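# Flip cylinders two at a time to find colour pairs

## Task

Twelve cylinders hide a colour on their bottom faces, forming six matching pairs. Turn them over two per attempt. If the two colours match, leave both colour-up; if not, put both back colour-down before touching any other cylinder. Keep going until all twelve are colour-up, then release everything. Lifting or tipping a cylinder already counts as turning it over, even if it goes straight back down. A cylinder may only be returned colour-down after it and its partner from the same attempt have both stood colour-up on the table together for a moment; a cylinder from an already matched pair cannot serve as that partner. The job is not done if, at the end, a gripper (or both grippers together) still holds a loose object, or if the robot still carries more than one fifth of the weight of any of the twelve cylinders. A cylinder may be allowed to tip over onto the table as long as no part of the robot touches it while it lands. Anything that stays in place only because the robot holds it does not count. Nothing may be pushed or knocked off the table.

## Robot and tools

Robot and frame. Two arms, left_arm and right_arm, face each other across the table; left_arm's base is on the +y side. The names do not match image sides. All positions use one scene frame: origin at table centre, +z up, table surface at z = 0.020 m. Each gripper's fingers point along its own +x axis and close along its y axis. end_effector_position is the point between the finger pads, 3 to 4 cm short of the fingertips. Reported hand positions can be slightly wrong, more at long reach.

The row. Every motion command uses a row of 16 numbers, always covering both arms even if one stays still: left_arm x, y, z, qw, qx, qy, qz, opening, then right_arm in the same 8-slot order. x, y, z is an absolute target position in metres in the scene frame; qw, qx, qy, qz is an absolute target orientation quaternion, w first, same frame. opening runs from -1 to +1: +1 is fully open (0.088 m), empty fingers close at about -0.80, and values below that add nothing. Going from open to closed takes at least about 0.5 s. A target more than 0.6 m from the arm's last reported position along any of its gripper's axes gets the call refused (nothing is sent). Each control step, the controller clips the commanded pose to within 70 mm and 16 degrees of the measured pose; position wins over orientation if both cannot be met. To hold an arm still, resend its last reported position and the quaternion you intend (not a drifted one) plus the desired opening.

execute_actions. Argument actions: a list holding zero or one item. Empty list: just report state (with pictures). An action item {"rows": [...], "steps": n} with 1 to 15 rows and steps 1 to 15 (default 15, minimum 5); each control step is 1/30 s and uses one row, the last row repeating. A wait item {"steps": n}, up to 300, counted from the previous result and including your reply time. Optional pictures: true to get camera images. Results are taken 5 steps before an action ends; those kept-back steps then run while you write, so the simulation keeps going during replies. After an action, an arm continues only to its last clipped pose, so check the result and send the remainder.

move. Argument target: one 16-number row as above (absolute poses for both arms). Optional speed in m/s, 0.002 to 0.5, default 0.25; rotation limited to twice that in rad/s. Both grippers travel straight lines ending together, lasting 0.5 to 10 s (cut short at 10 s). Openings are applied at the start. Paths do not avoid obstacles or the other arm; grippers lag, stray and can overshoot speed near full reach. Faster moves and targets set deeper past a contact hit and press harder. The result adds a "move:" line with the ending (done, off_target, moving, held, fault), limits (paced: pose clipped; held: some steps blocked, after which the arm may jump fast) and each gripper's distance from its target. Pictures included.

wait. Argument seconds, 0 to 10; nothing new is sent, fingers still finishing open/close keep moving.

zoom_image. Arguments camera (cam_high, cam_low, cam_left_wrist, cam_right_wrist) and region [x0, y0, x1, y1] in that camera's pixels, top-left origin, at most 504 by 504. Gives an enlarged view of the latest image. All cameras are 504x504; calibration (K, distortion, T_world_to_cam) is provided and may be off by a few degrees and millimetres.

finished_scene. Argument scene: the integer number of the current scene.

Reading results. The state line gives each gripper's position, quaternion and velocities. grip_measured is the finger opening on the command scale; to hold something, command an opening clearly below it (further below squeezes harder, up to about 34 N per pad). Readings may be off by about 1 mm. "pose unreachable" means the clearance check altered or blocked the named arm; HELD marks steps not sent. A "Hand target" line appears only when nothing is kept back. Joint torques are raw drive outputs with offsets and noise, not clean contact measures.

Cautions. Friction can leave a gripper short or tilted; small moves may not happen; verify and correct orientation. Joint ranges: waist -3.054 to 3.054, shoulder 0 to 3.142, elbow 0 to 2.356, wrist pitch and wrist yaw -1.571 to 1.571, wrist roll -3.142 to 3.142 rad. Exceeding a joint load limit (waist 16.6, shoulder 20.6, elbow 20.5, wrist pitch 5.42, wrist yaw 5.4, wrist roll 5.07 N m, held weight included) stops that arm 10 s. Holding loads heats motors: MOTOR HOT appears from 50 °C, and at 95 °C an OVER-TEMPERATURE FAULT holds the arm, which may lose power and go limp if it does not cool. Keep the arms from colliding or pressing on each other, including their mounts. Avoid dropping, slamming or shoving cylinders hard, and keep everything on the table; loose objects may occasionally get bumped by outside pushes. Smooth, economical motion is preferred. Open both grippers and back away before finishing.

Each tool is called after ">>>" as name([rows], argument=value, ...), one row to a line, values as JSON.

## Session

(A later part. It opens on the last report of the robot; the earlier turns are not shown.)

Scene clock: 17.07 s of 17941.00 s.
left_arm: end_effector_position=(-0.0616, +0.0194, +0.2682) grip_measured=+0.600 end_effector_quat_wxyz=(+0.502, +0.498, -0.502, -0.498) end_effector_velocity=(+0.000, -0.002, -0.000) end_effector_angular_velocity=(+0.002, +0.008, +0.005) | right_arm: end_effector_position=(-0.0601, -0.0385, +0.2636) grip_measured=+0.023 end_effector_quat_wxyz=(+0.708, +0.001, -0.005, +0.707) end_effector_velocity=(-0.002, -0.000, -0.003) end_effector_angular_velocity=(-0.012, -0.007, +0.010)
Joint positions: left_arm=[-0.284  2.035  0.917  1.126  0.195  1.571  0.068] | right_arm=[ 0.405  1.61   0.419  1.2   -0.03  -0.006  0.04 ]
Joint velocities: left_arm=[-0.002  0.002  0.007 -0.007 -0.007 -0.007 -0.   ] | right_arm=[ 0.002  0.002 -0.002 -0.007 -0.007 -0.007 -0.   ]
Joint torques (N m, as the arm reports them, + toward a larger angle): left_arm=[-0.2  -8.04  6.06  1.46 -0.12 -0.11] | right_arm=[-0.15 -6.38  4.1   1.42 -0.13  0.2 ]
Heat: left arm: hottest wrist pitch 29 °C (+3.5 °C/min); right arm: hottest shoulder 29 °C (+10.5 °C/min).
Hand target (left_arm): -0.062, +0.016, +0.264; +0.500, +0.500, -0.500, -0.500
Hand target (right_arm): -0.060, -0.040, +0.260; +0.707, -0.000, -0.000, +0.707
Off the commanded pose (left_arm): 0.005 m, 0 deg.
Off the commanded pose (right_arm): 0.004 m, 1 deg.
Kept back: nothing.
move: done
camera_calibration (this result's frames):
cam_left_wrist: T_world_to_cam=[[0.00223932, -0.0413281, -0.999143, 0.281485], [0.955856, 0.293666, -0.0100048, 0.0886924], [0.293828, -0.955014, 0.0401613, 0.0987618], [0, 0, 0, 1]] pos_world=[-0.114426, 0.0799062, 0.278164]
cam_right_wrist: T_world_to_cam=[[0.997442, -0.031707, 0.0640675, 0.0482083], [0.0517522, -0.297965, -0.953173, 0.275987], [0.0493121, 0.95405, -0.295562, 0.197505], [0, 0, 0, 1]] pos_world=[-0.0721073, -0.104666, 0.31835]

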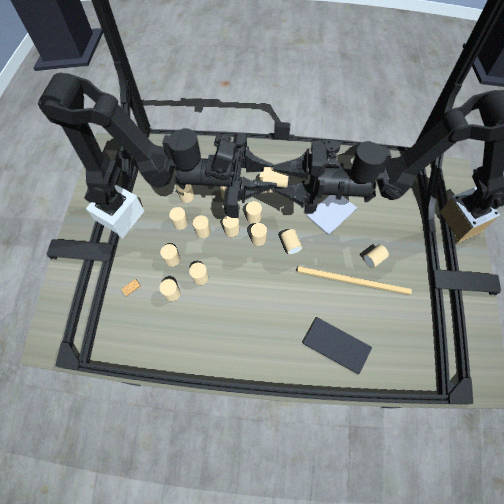

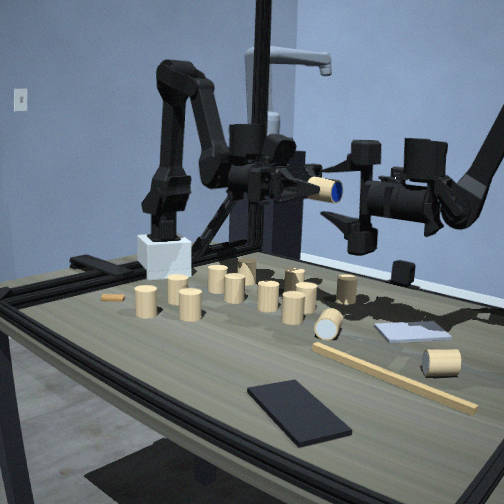

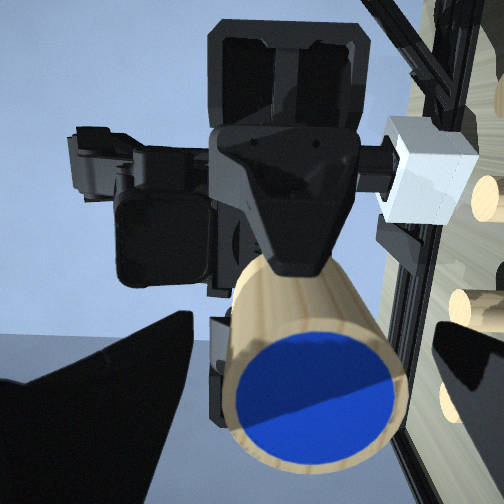

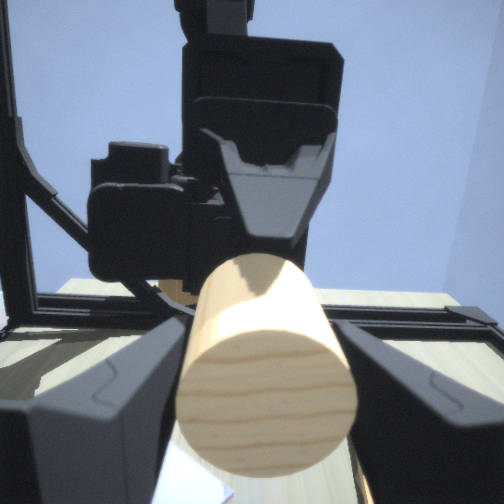

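>>> move(target=[-0.062,0.016,0.264,0.5,0.5,-0.5,-0.5,-0.4,-0.06,-0.04,0.26,0.707,0,0,0.707,-0.4])

>>> move(target=[-0.062,0.016,0.264,0.5,0.5,-0.5,-0.5,-0.4,-0.06,-0.04,0.26,0.707,0,0,0.707,0.6])

>>> move(target=[-0.062,0.08,0.264,0.5,0.5,-0.5,-0.5,-0.4,-0.06,-0.12,0.26,0.707,0,0,0.707,0.6])

>>> move(target=[-0.26,0.26,0.12,0,0.707,0,-0.707,-0.4,0.089,-0.175,0.14,0.5,-0.5,0.5,0.5,0.6], speed=0.4)

Scene clock: 18.37 s of 17941.00 s.
left_arm: end_effector_position=(-0.0616, +0.0187, +0.2695) grip_measured=+0.020 end_effector_quat_wxyz=(+0.502, +0.498, -0.504, -0.496) end_effector_velocity=(+0.002, +0.000, -0.007) end_effector_angular_velocity=(+0.026, +0.013, +0.010) | right_arm: end_effector_position=(-0.0601, -0.0388, +0.2623) grip_measured=+0.023 end_effector_quat_wxyz=(+0.708, -0.000, -0.004, +0.707) end_effector_velocity=(-0.000, -0.001, -0.002) end_effector_angular_velocity=(-0.007, -0.022, +0.005)
Joint positions: left_arm=[-0.284  2.036  0.921  1.128  0.195  1.571  0.04 ] | right_arm=[ 0.405  1.61   0.418  1.197 -0.03  -0.005  0.04 ]
Joint velocities: left_arm=[ 0.002  0.002 -0.002 -0.022 -0.007 -0.007 -0.   ] | right_arm=[-0.002 -0.002 -0.002 -0.007 -0.007 -0.022 -0.   ]
Joint torques (N m, as the arm reports them, + toward a larger angle): left_arm=[-0.27 -8.1   5.68  1.28 -0.07 -0.03] | right_arm=[-0.18 -6.43  4.28  1.65 -0.12  0.18]
Heat: left arm: hottest wrist pitch 29 °C (+3.3 °C/min); right arm: hottest shoulder 29 °C (+9.8 °C/min).
Hand target (left_arm): -0.062, +0.016, +0.264; +0.500, +0.500, -0.500, -0.500
Hand target (right_arm): -0.060, -0.040, +0.260; +0.707, +0.000, -0.000, +0.707
Off the commanded pose (left_arm): 0.006 m, 1 deg.
Off the commanded pose (right_arm): 0.003 m, 0 deg.
Kept back: nothing.
move: done
camera_calibration (this result's frames):
cam_left_wrist: T_world_to_cam=[[0.00266695, -0.0454416, -0.998963, 0.282753], [0.955861, 0.29362, -0.0108045, 0.0891317], [0.293807, -0.954842, 0.0442189, 0.0969442], [0, 0, 0, 1]] pos_world=[-0.114434, 0.0792443, 0.279137]
cam_right_wrist: T_world_to_cam=[[0.997476, -0.0313877, 0.0636908, 0.0484049], [0.0512441, -0.302686, -0.951712, 0.274055], [0.0491504, 0.952573, -0.300313, 0.19859], [0, 0, 0, 1]] pos_world=[-0.0720872, -0.1047, 0.317378]

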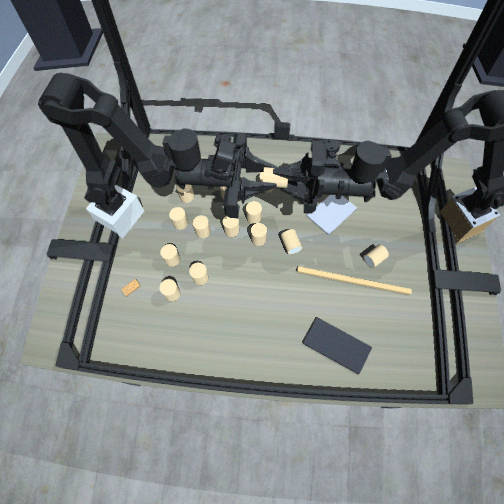

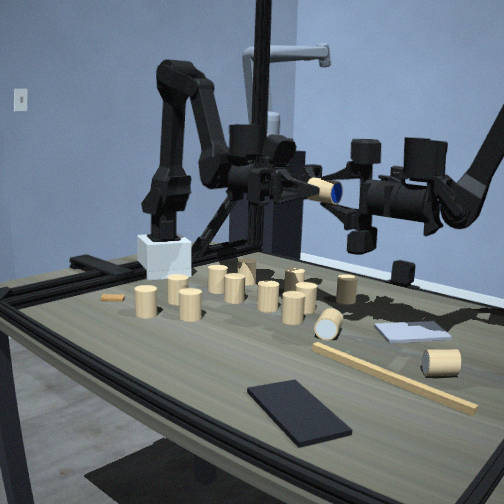

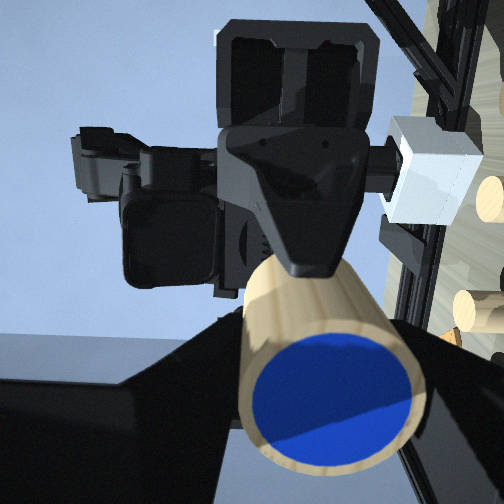

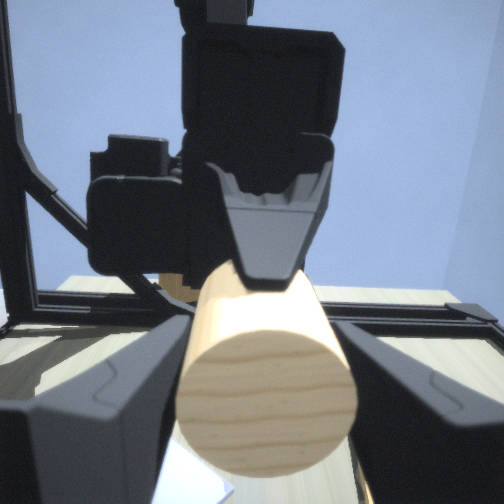

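Scene clock: 19.10 s of 17941.00 s.
left_arm: end_effector_position=(-0.0616, +0.0186, +0.2674) grip_measured=+0.020 end_effector_quat_wxyz=(+0.501, +0.499, -0.501, -0.498) end_effector_velocity=(-0.003, +0.001, -0.002) end_effector_angular_velocity=(+0.002, +0.022, -0.010) | right_arm: end_effector_position=(-0.0602, -0.0388, +0.2624) grip_measured=+0.598 end_effector_quat_wxyz=(+0.707, +0.000, -0.004, +0.707) end_effector_velocity=(-0.000, -0.002, -0.003) end_effector_angular_velocity=(-0.012, +0.022, +0.005)
Joint positions: left_arm=[-0.284  2.038  0.921  1.123  0.195  1.571  0.04 ] | right_arm=[ 0.405  1.61   0.418  1.198 -0.03  -0.005  0.068]
Joint velocities: left_arm=[-0.002  0.002 -0.007  0.007  0.007 -0.022 -0.   ] | right_arm=[-0.002 -0.002 -0.007 -0.007 -0.007  0.022  0.001]
Joint torques (N m, as the arm reports them, + toward a larger angle): left_arm=[ 0.02 -8.2   6.02  1.58 -0.03  0.04] | right_arm=[-0.18 -6.4   4.28  1.55 -0.12  0.19]
Heat: left arm: hottest wrist pitch 29 °C (+3.1 °C/min); right arm: hottest shoulder 29 °C (+9.4 °C/min).
Hand target (left_arm): -0.062, +0.016, +0.264; +0.500, +0.500, -0.500, -0.500
Hand target (right_arm): -0.060, -0.040, +0.260; +0.707, +0.000, +0.000, +0.707
Off the commanded pose (left_arm): 0.004 m, 0 deg.
Off the commanded pose (right_arm): 0.003 m, 0 deg.
Kept back: nothing.
move: done
camera_calibration (this result's frames):
cam_left_wrist: T_world_to_cam=[[0.00126433, -0.0383371, -0.999264, 0.280518], [0.955847, 0.293694, -0.0100583, 0.0889169], [0.293864, -0.95513, 0.0370157, 0.0988783], [0, 0, 0, 1]] pos_world=[-0.114402, 0.0790815, 0.277546]
cam_right_wrist: T_world_to_cam=[[0.997511, -0.0310538, 0.0633119, 0.048566], [0.051021, -0.30194, -0.951961, 0.274297], [0.0486784, 0.952821, -0.299604, 0.198438], [0, 0, 0, 1]] pos_world=[-0.0720997, -0.104747, 0.317498]

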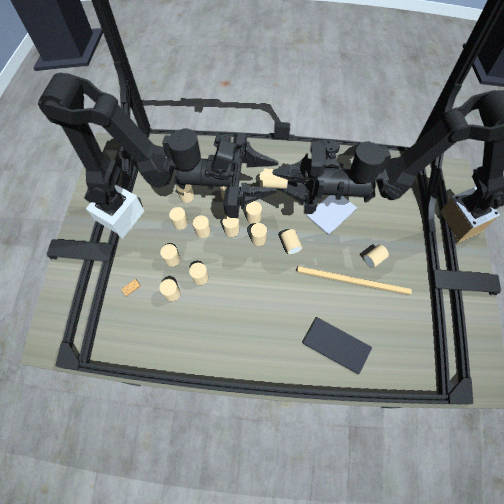

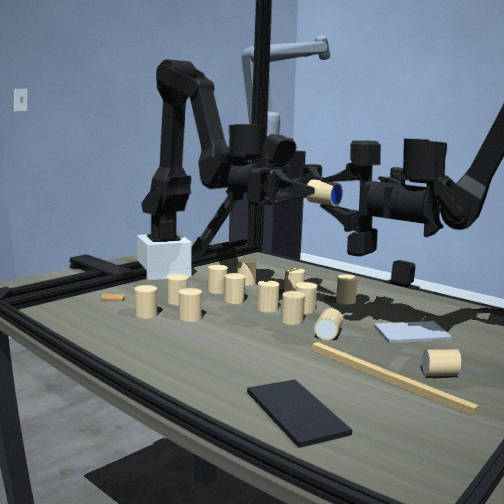

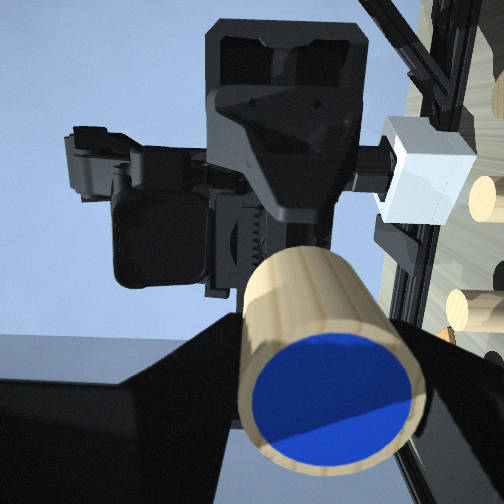

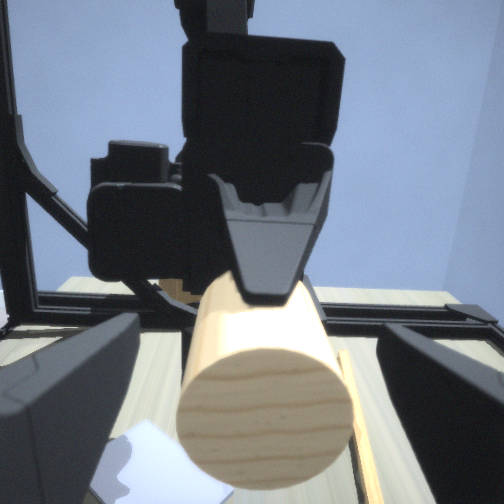

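Scene clock: 20.10 s of 17941.00 s.
left_arm: end_effector_position=(-0.0622, +0.0770, +0.2608) grip_measured=+0.019 end_effector_quat_wxyz=(+0.499, +0.501, -0.498, -0.502) end_effector_velocity=(+0.002, +0.002, +0.004) end_effector_angular_velocity=(-0.012, +0.019, +0.010) | right_arm: end_effector_position=(-0.0603, -0.1174, +0.2629) grip_measured=+0.600 end_effector_quat_wxyz=(+0.707, +0.001, -0.005, +0.707) end_effector_velocity=(-0.001, -0.004, -0.005) end_effector_angular_velocity=(-0.022, +0.008, +0.015)
Joint positions: left_arm=[-0.25   1.902  0.665  1.229  0.23   1.571  0.04 ] | right_arm=[ 0.391  1.238  0.137  1.108 -0.046 -0.005  0.068]
Joint velocities: left_arm=[ 0.002 -0.012 -0.007  0.007 -0.007 -0.022 -0.   ] | right_arm=[-0.007 -0.027 -0.012 -0.037 -0.022  0.007  0.   ]
Joint torques (N m, as the arm reports them, + toward a larger angle): left_arm=[  0.3  -10.19   3.59   1.88   0.12  -0.03] | right_arm=[-0.35 -4.63  4.26  1.17 -0.12  0.18]
Heat: left arm: hottest wrist pitch 29 °C (+3.0 °C/min); right arm: hottest shoulder 29 °C (+9.0 °C/min).
Hand target (left_arm): -0.062, +0.080, +0.264; +0.500, +0.500, -0.500, -0.500
Hand target (right_arm): -0.060, -0.120, +0.260; +0.707, +0.000, -0.000, +0.707
Off the commanded pose (left_arm): 0.004 m, 0 deg.
Off the commanded pose (right_arm): 0.004 m, 1 deg.
Kept back: nothing.
move: done
camera_calibration (this result's frames):
cam_left_wrist: T_world_to_cam=[[-0.00142278, -0.0260472, -0.99966, 0.275235], [0.955821, 0.293811, -0.00901592, 0.0719277], [0.293946, -0.955509, 0.0244784, 0.158429], [0, 0, 0, 1]] pos_world=[-0.114928, 0.137416, 0.271911]
cam_right_wrist: T_world_to_cam=[[0.997522, -0.0304377, 0.0634301, 0.0462084], [0.0514303, -0.299726, -0.952638, 0.251461], [0.0480078, 0.95354, -0.297418, 0.272898], [0, 0, 0, 1]] pos_world=[-0.0721278, -0.183443, 0.317785]

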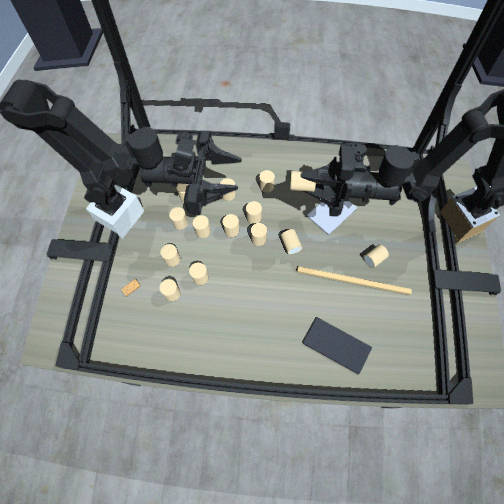

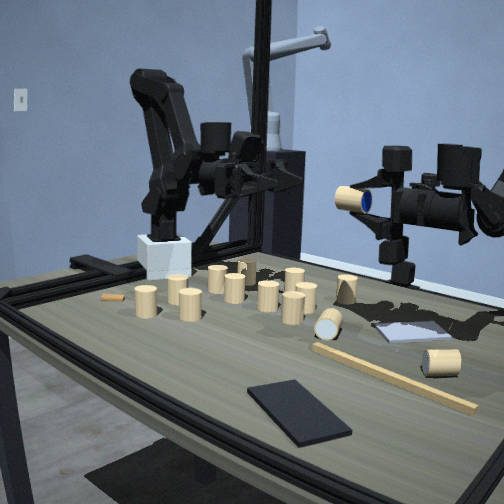

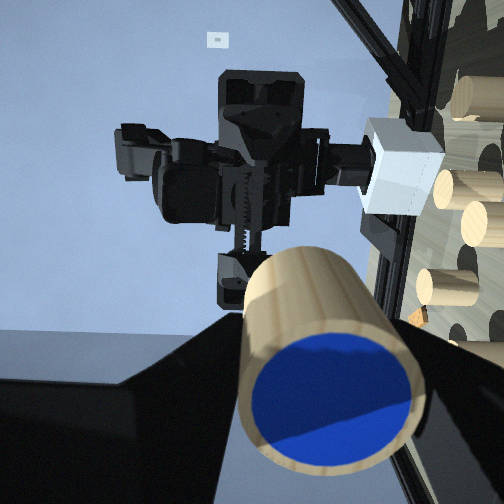

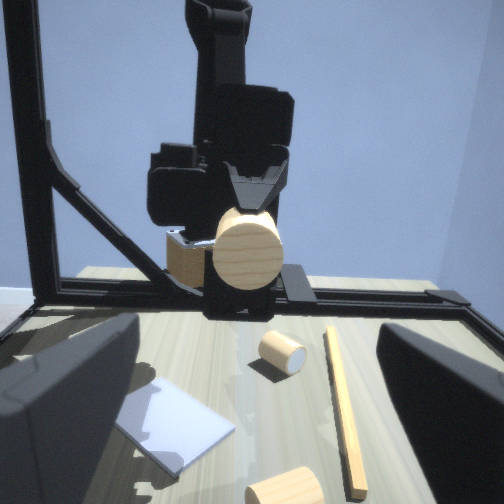

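Scene clock: 22.60 s of 17941.00 s.
left_arm: end_effector_position=(-0.2592, +0.2601, +0.1195) grip_measured=+0.017 end_effector_quat_wxyz=(+0.004, +0.704, +0.002, -0.711) end_effector_velocity=(-0.002, +0.003, -0.001) end_effector_angular_velocity=(+0.023, -0.003, +0.015) | right_arm: end_effector_position=(+0.0860, -0.1762, +0.1421) grip_measured=+0.600 end_effector_quat_wxyz=(+0.498, -0.497, +0.498, +0.507) end_effector_velocity=(-0.001, -0.005, -0.001) end_effector_angular_velocity=(-0.035, +0.013, -0.010)
Joint positions: left_arm=[-0.913  1.83   0.993 -0.726  0.007  1.129  0.04 ] | right_arm=[-0.109  1.756  1.098 -0.911 -0.013 -0.553  0.068]
Joint velocities: left_arm=[-0.007  0.012  0.012 -0.022  0.007 -0.022  0.   ] | right_arm=[-0.002  0.012  0.012 -0.037  0.007  0.007 -0.   ]
Joint torques (N m, as the arm reports them, + toward a larger angle): left_arm=[-0.38 -6.19  5.48  0.21  0.16 -0.09] | right_arm=[-0.33 -6.79  6.65 -0.11 -0.01 -0.22]
Heat: left arm: hottest wrist pitch 29 °C (+2.7 °C/min); right arm: hottest shoulder 29 °C (+8.0 °C/min).
Hand target (left_arm): -0.261, +0.259, +0.118; +0.002, +0.703, +0.004, -0.711
Hand target (right_arm): +0.088, -0.176, +0.141; +0.495, -0.500, +0.500, +0.505
Off the commanded pose (left_arm): 0.001 m, 1 deg.
Off the commanded pose (right_arm): 0.004 m, 1 deg.
Kept back: nothing.
move: done
camera_calibration (this result's frames):
cam_left_wrist: T_world_to_cam=[[-0.00804935, 0.99929, -0.036804, -0.245077], [0.958526, 0.0181964, 0.284425, 0.242473], [0.284893, -0.0329882, -0.957992, 0.269848], [0, 0, 0, 1]] pos_world=[-0.311267, 0.249393, 0.180527]
cam_right_wrist: T_world_to_cam=[[0.997615, 0.0658256, 0.0207466, -0.0707903], [0.056696, -0.953027, 0.297531, -0.181997], [0.0393572, -0.295645, -0.954487, 0.159992], [0, 0, 0, 1]] pos_world=[0.0746432, -0.121487, 0.208329]

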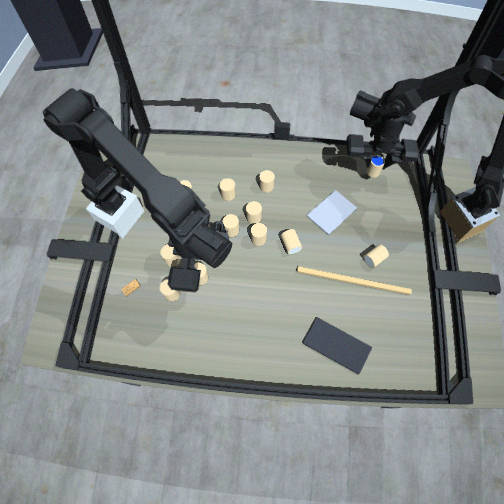

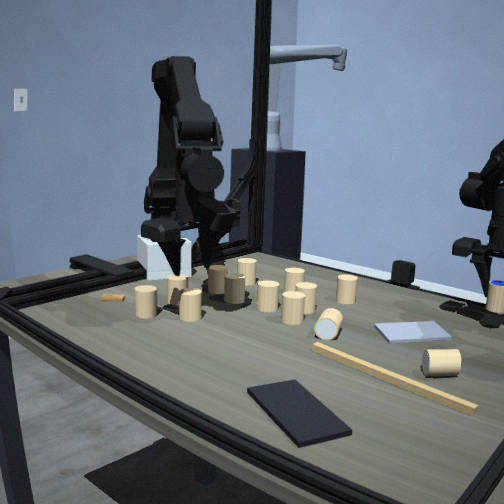

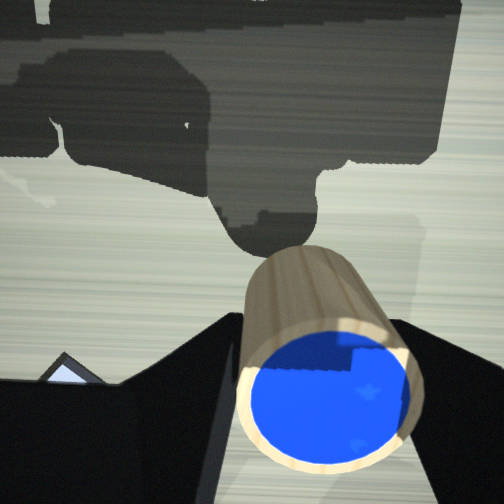

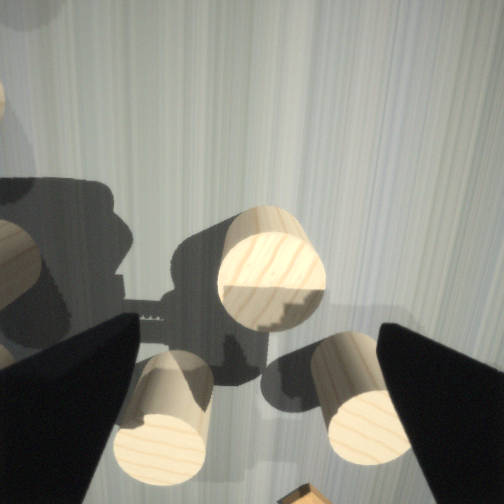

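>>> move(target=[-0.26,0.26,0.075,0,0.707,0,-0.707,-0.4,0.088,-0.175,0.073,0.5,-0.5,0.5,0.5,0.6], speed=0.12)

>>> move(target=[-0.26,0.26,0.075,0,0.707,0,-0.707,0.6,0.088,-0.175,0.073,0.5,-0.5,0.5,0.5,-0.4])

>>> move(target=[-0.26,0.26,0.15,0,0.707,0,-0.707,0.6,0.088,-0.175,0.15,0.5,-0.5,0.5,0.5,-0.4])

>>> move(target=[-0.062,0.09,0.264,0.5,0.5,-0.5,-0.5,0.6,-0.06,-0.04,0.26,0.707,0,0,0.707,-0.4], speed=0.4)

>>> move(target=[-0.062,0.016,0.264,0.5,0.5,-0.5,-0.5,0.6,-0.06,-0.04,0.26,0.707,0,0,0.707,-0.4], speed=0.15)

Scene clock: 23.97 s of 17941.00 s.
left_arm: end_effector_position=(-0.2615, +0.2557, +0.0801) grip_measured=+0.017 end_effector_quat_wxyz=(+0.007, +0.703, -0.003, -0.711) end_effector_velocity=(+0.002, +0.004, -0.004) end_effector_angular_velocity=(+0.017, -0.016, -0.010) | right_arm: end_effector_position=(+0.0900, -0.1725, +0.0788) grip_measured=+0.600 end_effector_quat_wxyz=(+0.505, -0.498, +0.493, +0.503) end_effector_velocity=(+0.001, -0.001, -0.003) end_effector_angular_velocity=(-0.006, -0.005, -0.010)
Joint positions: left_arm=[-0.917  1.939  0.945 -0.559  0.003  1.128  0.04 ] | right_arm=[-0.109  1.892  0.983 -0.644 -0.003 -0.548  0.068]
Joint velocities: left_arm=[-0.002  0.012 -0.002 -0.007 -0.007  0.007 -0.   ] | right_arm=[-0.002  0.007 -0.002  0.007  0.007  0.007 -0.   ]
Joint torques (N m, as the arm reports them, + toward a larger angle): left_arm=[ 0.   -6.9   3.45  0.5  -0.06  0.12] | right_arm=[ 0.28 -7.19  3.57  0.31  0.    0.19]
Heat: left arm: hottest wrist pitch 29 °C (+2.5 °C/min); right arm: hottest shoulder 29 °C (+7.5 °C/min).
Hand target (left_arm): -0.260, +0.260, +0.075; -0.000, +0.707, -0.000, -0.707
Hand target (right_arm): +0.088, -0.176, +0.073; +0.500, -0.500, +0.500, +0.500
Off the commanded pose (left_arm): 0.007 m, 1 deg.
Off the commanded pose (right_arm): 0.007 m, 1 deg.
Kept back: nothing.
move: done
camera_calibration (this result's frames):
cam_left_wrist: T_world_to_cam=[[-0.00546493, 0.998821, -0.048239, -0.240426], [0.958775, 0.0189394, 0.283534, 0.255978], [0.284114, -0.0447009, -0.957748, 0.235399], [0, 0, 0, 1]] pos_world=[-0.313619, 0.245817, 0.141277]
cam_right_wrist: T_world_to_cam=[[0.997428, 0.0609508, 0.0377268, -0.0759058], [0.0473364, -0.955289, 0.29186, -0.158925], [0.0538291, -0.289323, -0.955717, 0.100472], [0, 0, 0, 1]] pos_world=[0.0778251, -0.118124, 0.14527]

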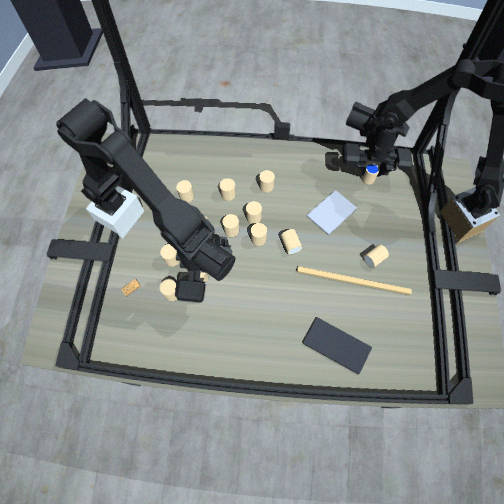

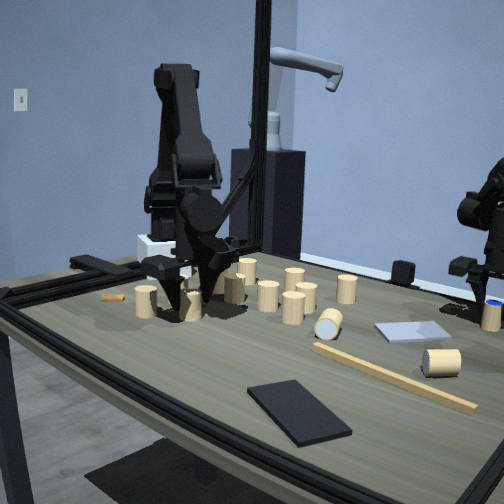

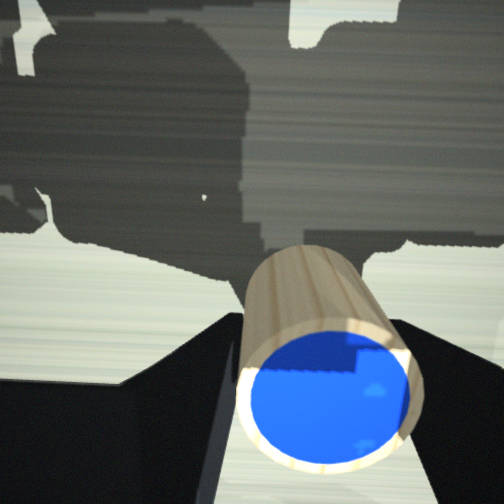

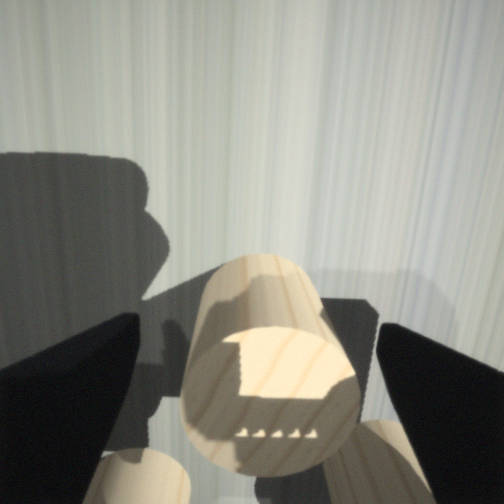

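Scene clock: 24.70 s of 17941.00 s.
left_arm: end_effector_position=(-0.2615, +0.2557, +0.0800) grip_measured=+0.598 end_effector_quat_wxyz=(+0.007, +0.703, -0.003, -0.711) end_effector_velocity=(+0.003, +0.002, -0.001) end_effector_angular_velocity=(+0.008, -0.012, +0.010) | right_arm: end_effector_position=(+0.0900, -0.1728, +0.0785) grip_measured=+0.022 end_effector_quat_wxyz=(+0.505, -0.499, +0.494, +0.502) end_effector_velocity=(-0.004, -0.002, -0.001) end_effector_angular_velocity=(+0.001, +0.025, +0.005)
Joint positions: left_arm=[-0.917  1.939  0.945 -0.559  0.003  1.128  0.068] | right_arm=[-0.109  1.894  0.983 -0.645 -0.001 -0.548  0.04 ]
Joint velocities: left_arm=[ 0.002  0.002 -0.002 -0.007 -0.007 -0.007  0.001] | right_arm=[-0.002 -0.002 -0.007 -0.007 -0.022 -0.007 -0.   ]
Joint torques (N m, as the arm reports them, + toward a larger angle): left_arm=[-0.43 -6.57  3.33  0.56 -0.09  0.09] | right_arm=[ 0.23 -6.82  3.92  0.39 -0.05  0.18]
Heat: left arm: hottest wrist pitch 29 °C (+2.4 °C/min); right arm: hottest shoulder 29 °C (+7.3 °C/min).
Hand target (left_arm): -0.260, +0.260, +0.075; -0.000, +0.707, +0.000, -0.707
Hand target (right_arm): +0.088, -0.175, +0.073; +0.500, -0.500, +0.500, +0.500
Off the commanded pose (left_arm): 0.007 m, 1 deg.
Off the commanded pose (right_arm): 0.006 m, 1 deg.
Kept back: nothing.
move: done
camera_calibration (this result's frames):
cam_left_wrist: T_world_to_cam=[[-0.00546493, 0.998821, -0.048239, -0.240406], [0.958775, 0.0189394, 0.283534, 0.25602], [0.284114, -0.0447009, -0.957748, 0.235299], [0, 0, 0, 1]] pos_world=[-0.313631, 0.245792, 0.14117]
cam_right_wrist: T_world_to_cam=[[0.997445, 0.0606229, 0.0377926, -0.0759698], [0.0469008, -0.954753, 0.293679, -0.159111], [0.0538862, -0.291156, -0.955157, 0.0997098], [0, 0, 0, 1]] pos_world=[0.0778652, -0.118275, 0.144837]

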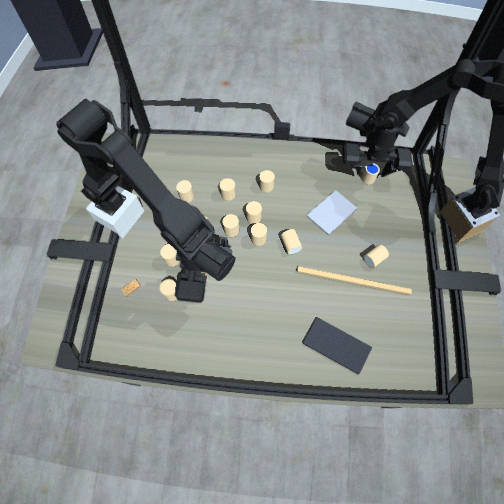

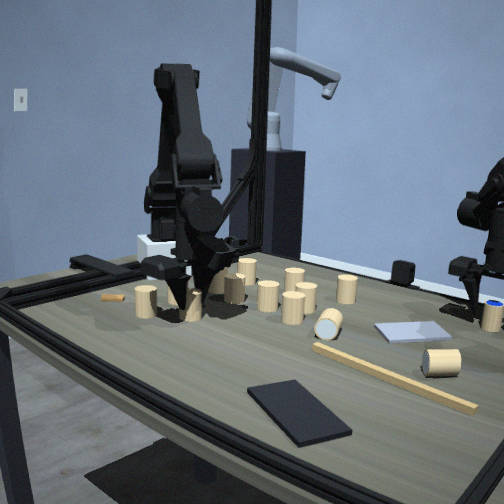

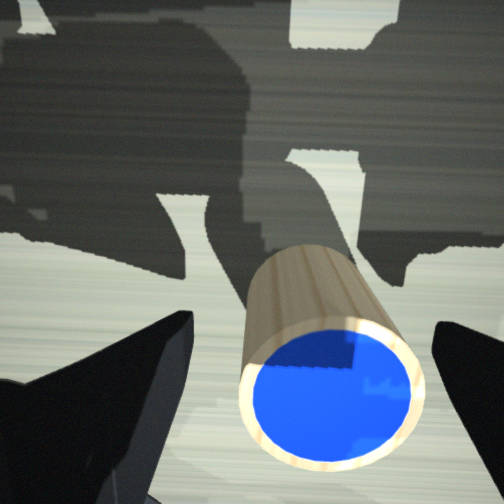

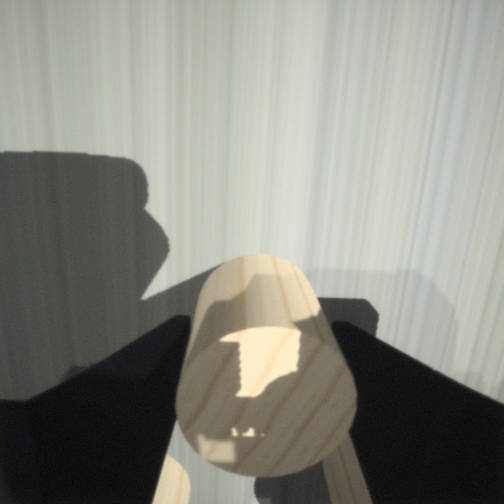

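Scene clock: 25.60 s of 17941.00 s.
left_arm: end_effector_position=(-0.2580, +0.2632, +0.1444) grip_measured=+0.600 end_effector_quat_wxyz=(-0.004, +0.709, +0.008, -0.705) end_effector_velocity=(-0.000, +0.003, +0.006) end_effector_angular_velocity=(+0.014, +0.001, +0.020) | right_arm: end_effector_position=(+0.0874, -0.1771, +0.1441) grip_measured=+0.022 end_effector_quat_wxyz=(+0.494, -0.502, +0.505, +0.500) end_effector_velocity=(-0.001, -0.001, +0.002) end_effector_angular_velocity=(-0.007, +0.013, +0.005)
Joint positions: left_arm=[-0.917  1.787  1.052 -0.854  0.003  1.128  0.068] | right_arm=[-0.109  1.768  1.122 -0.941 -0.001 -0.548  0.04 ]
Joint velocities: left_arm=[-0.002 -0.012  0.012 -0.037  0.007 -0.022 -0.   ] | right_arm=[-0.002  0.002  0.012 -0.022 -0.007 -0.007 -0.   ]
Joint torques (N m, as the arm reports them, + toward a larger angle): left_arm=[-0.12 -8.99  5.53  0.18 -0.03  0.01] | right_arm=[ 0.24 -9.79  6.71 -0.14 -0.05  0.17]
Heat: left arm: hottest wrist pitch 29 °C (+2.3 °C/min); right arm: hottest shoulder 29 °C (+7.0 °C/min).
Hand target (left_arm): -0.260, +0.260, +0.150; +0.000, +0.707, +0.000, -0.707
Hand target (right_arm): +0.088, -0.174, +0.150; +0.500, -0.500, +0.500, +0.500
Off the commanded pose (left_arm): 0.007 m, 1 deg.
Off the commanded pose (right_arm): 0.006 m, 1 deg.
Kept back: nothing.
move: done
camera_calibration (this result's frames):
cam_left_wrist: T_world_to_cam=[[-0.00497584, 0.999867, -0.0155054, -0.249687], [0.954308, 0.00938084, 0.298678, 0.233431], [0.298784, -0.0133108, -0.954228, 0.291281], [0, 0, 0, 1]] pos_world=[-0.311037, 0.251341, 0.204357]
cam_right_wrist: T_world_to_cam=[[0.997925, 0.0614148, 0.0193264, -0.0727853], [0.0520531, -0.946255, 0.319204, -0.185055], [0.0378915, -0.317535, -0.947489, 0.156892], [0, 0, 0, 1]] pos_world=[0.0763221, -0.12082, 0.20913]

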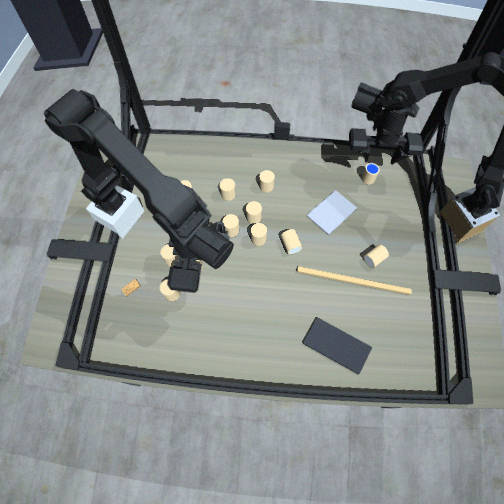

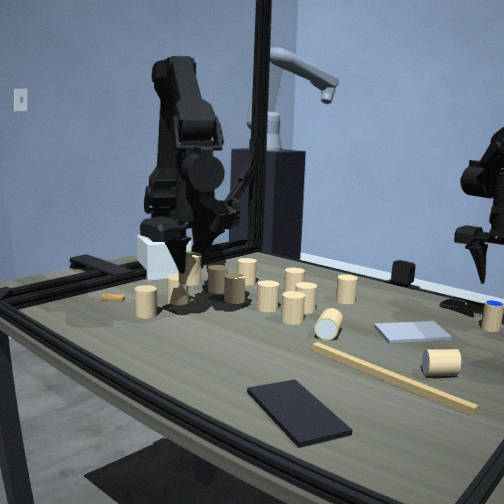

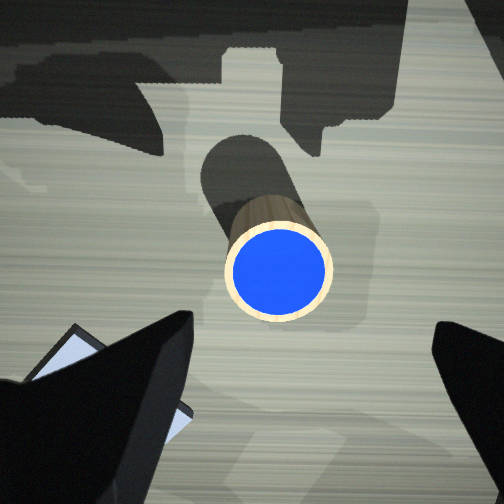

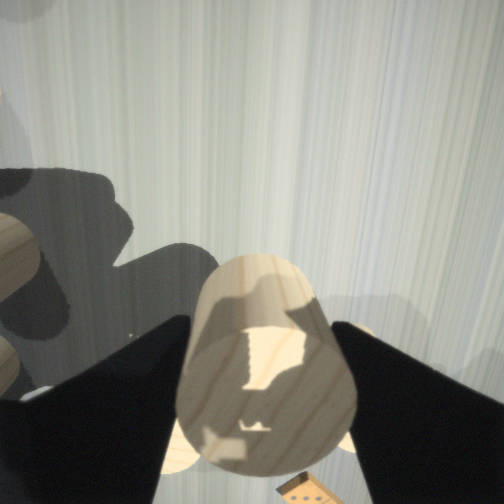

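Scene clock: 28.23 s of 17941.00 s.
left_arm: end_effector_position=(-0.0621, +0.0935, +0.2670) grip_measured=+0.600 end_effector_quat_wxyz=(+0.495, +0.501, -0.506, -0.498) end_effector_velocity=(-0.002, +0.000, -0.002) end_effector_angular_velocity=(+0.003, +0.023, -0.010) | right_arm: end_effector_position=(-0.0582, -0.0383, +0.2641) grip_measured=+0.022 end_effector_quat_wxyz=(+0.711, -0.003, -0.009, +0.703) end_effector_velocity=(+0.002, +0.000, +0.003) end_effector_angular_velocity=(+0.022, -0.023, -0.010)
Joint positions: left_arm=[-0.233  1.843  0.602  1.243  0.255  1.584  0.068] | right_arm=[ 0.403  1.609  0.421  1.198 -0.023 -0.017  0.04 ]
Joint velocities: left_arm=[-0.002  0.007 -0.002  0.007  0.007 -0.022 -0.   ] | right_arm=[-0.002  0.012 -0.002  0.037  0.007 -0.022 -0.   ]
Joint torques (N m, as the arm reports them, + toward a larger angle): left_arm=[ 0.27 -5.87  5.47  1.76  0.16 -0.08] | right_arm=[ 0.24 -5.67  4.07  1.65  0.03  0.19]
Heat: left arm: hottest wrist pitch 30 °C (+4.3 °C/min); right arm: hottest shoulder 29 °C (+6.4 °C/min).
Hand target (left_arm): -0.061, +0.091, +0.266; +0.496, +0.500, -0.506, -0.499
Hand target (right_arm): -0.059, -0.039, +0.259; +0.711, -0.004, -0.004, +0.704
Off the commanded pose (left_arm): 0.005 m, 1 deg.
Off the commanded pose (right_arm): 0.005 m, 1 deg.
Kept back: nothing.
move: done
camera_calibration (this result's frames):
cam_left_wrist: T_world_to_cam=[[0.0143219, -0.035806, -0.999256, 0.283599], [0.958307, 0.285721, 0.00349684, 0.0646298], [0.285383, -0.957644, 0.0384052, 0.169949], [0, 0, 0, 1]] pos_world=[-0.114497, 0.154439, 0.276635]
cam_right_wrist: T_world_to_cam=[[0.996355, -0.0405831, 0.0750332, 0.0430019], [0.059598, -0.298153, -0.952656, 0.276733], [0.0610331, 0.953655, -0.294648, 0.197772], [0, 0, 0, 1]] pos_world=[-0.0714085, -0.104353, 0.318677]

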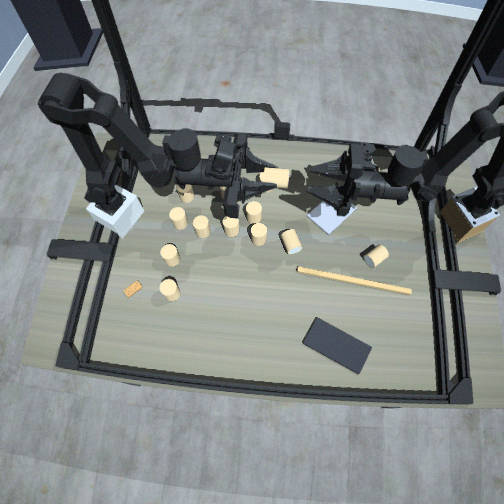

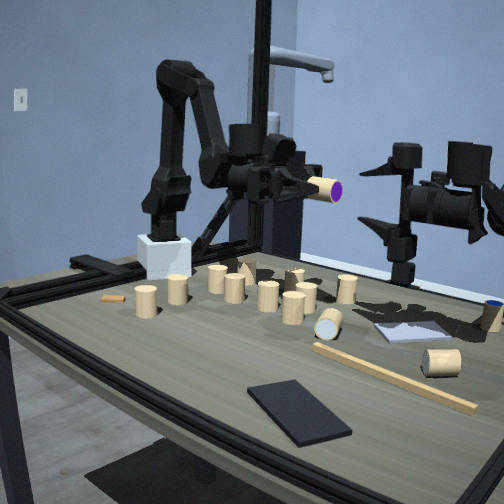

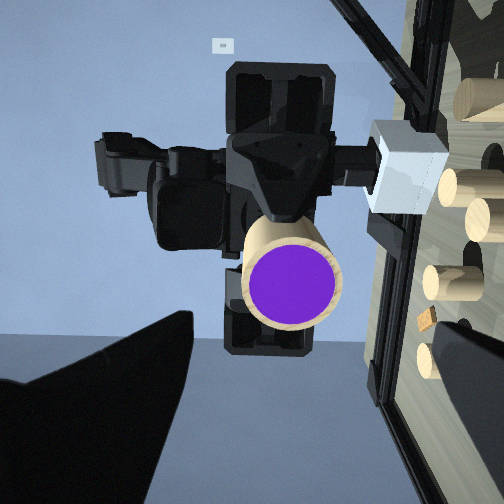

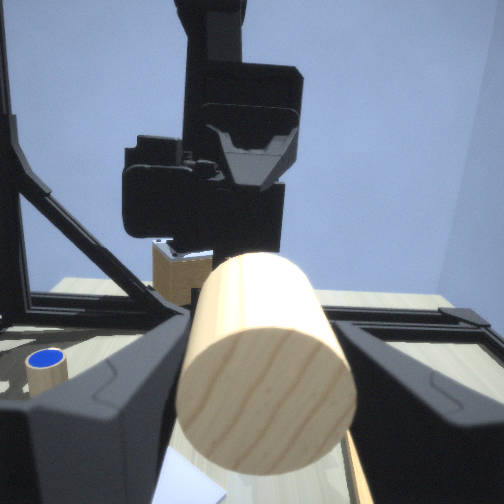

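Scene clock: 29.30 s of 17941.00 s.
left_arm: end_effector_position=(-0.0616, +0.0193, +0.2683) grip_measured=+0.600 end_effector_quat_wxyz=(+0.501, +0.499, -0.503, -0.497) end_effector_velocity=(-0.000, -0.002, -0.000) end_effector_angular_velocity=(+0.002, -0.007, +0.015) | right_arm: end_effector_position=(-0.0592, -0.0385, +0.2637) grip_measured=+0.022 end_effector_quat_wxyz=(+0.708, +0.001, -0.005, +0.706) end_effector_velocity=(+0.000, -0.002, -0.003) end_effector_angular_velocity=(-0.012, -0.007, -0.005)
Joint positions: left_arm=[-0.284  2.035  0.917  1.126  0.195  1.574  0.068] | right_arm=[ 0.403  1.609  0.42   1.198 -0.03  -0.005  0.04 ]
Joint velocities: left_arm=[-0.007  0.002  0.007 -0.007 -0.022  0.007  0.   ] | right_arm=[ 0.002 -0.002 -0.007 -0.007  0.007 -0.007 -0.   ]
Joint torques (N m, as the arm reports them, + toward a larger angle): left_arm=[-0.34 -8.02  5.99  1.53 -0.11 -0.16] | right_arm=[ 0.06 -6.3   4.06  1.53 -0.12  0.2 ]
Heat: left arm: hottest wrist pitch 30 °C (+4.1 °C/min); right arm: hottest shoulder 29 °C (+6.1 °C/min).
Hand target (left_arm): -0.062, +0.016, +0.264; +0.500, +0.500, -0.500, -0.500
Hand target (right_arm): -0.060, -0.040, +0.260; +0.707, +0.000, -0.000, +0.707
Off the commanded pose (left_arm): 0.005 m, 1 deg.
Off the commanded pose (right_arm): 0.004 m, 1 deg.
Kept back: nothing.
move: done
camera_calibration (this result's frames):
cam_left_wrist: T_world_to_cam=[[0.00490815, -0.041328, -0.999134, 0.281705], [0.955873, 0.293687, -0.0074524, 0.0880165], [0.293741, -0.955008, 0.0409458, 0.0984698], [0, 0, 0, 1]] pos_world=[-0.11444, 0.0798324, 0.278085]
cam_right_wrist: T_world_to_cam=[[0.997392, -0.0339621, 0.0636873, 0.0473064], [0.0506955, -0.298445, -0.95308, 0.275978], [0.0513757, 0.953822, -0.295945, 0.197726], [0, 0, 0, 1]] pos_world=[-0.0713322, -0.104625, 0.318532]

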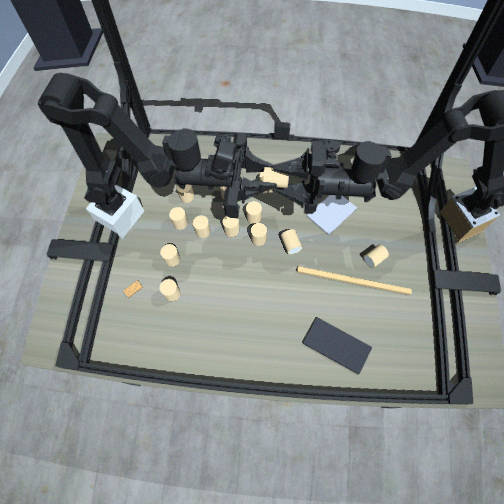

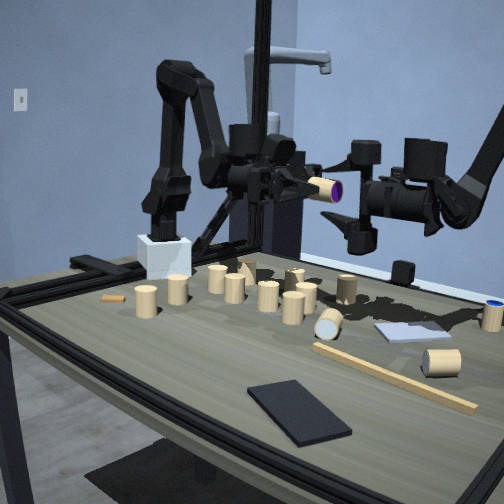

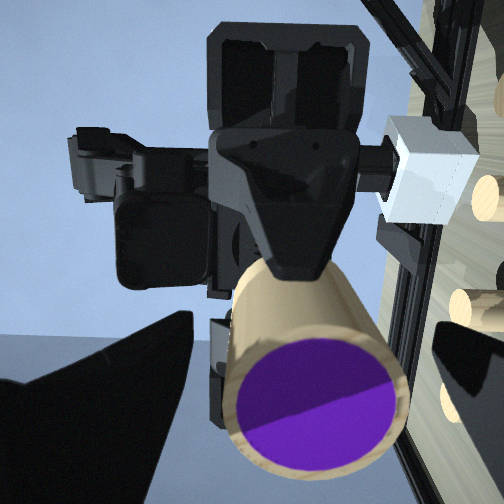

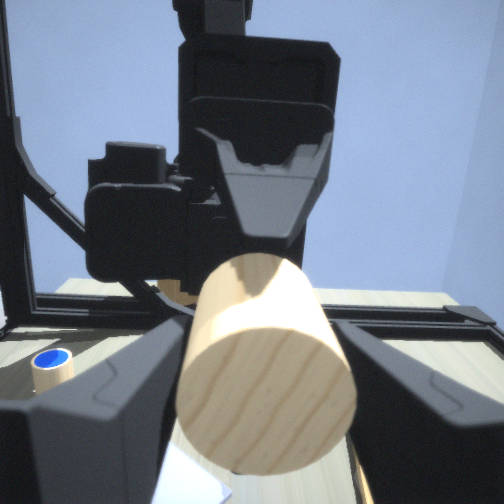

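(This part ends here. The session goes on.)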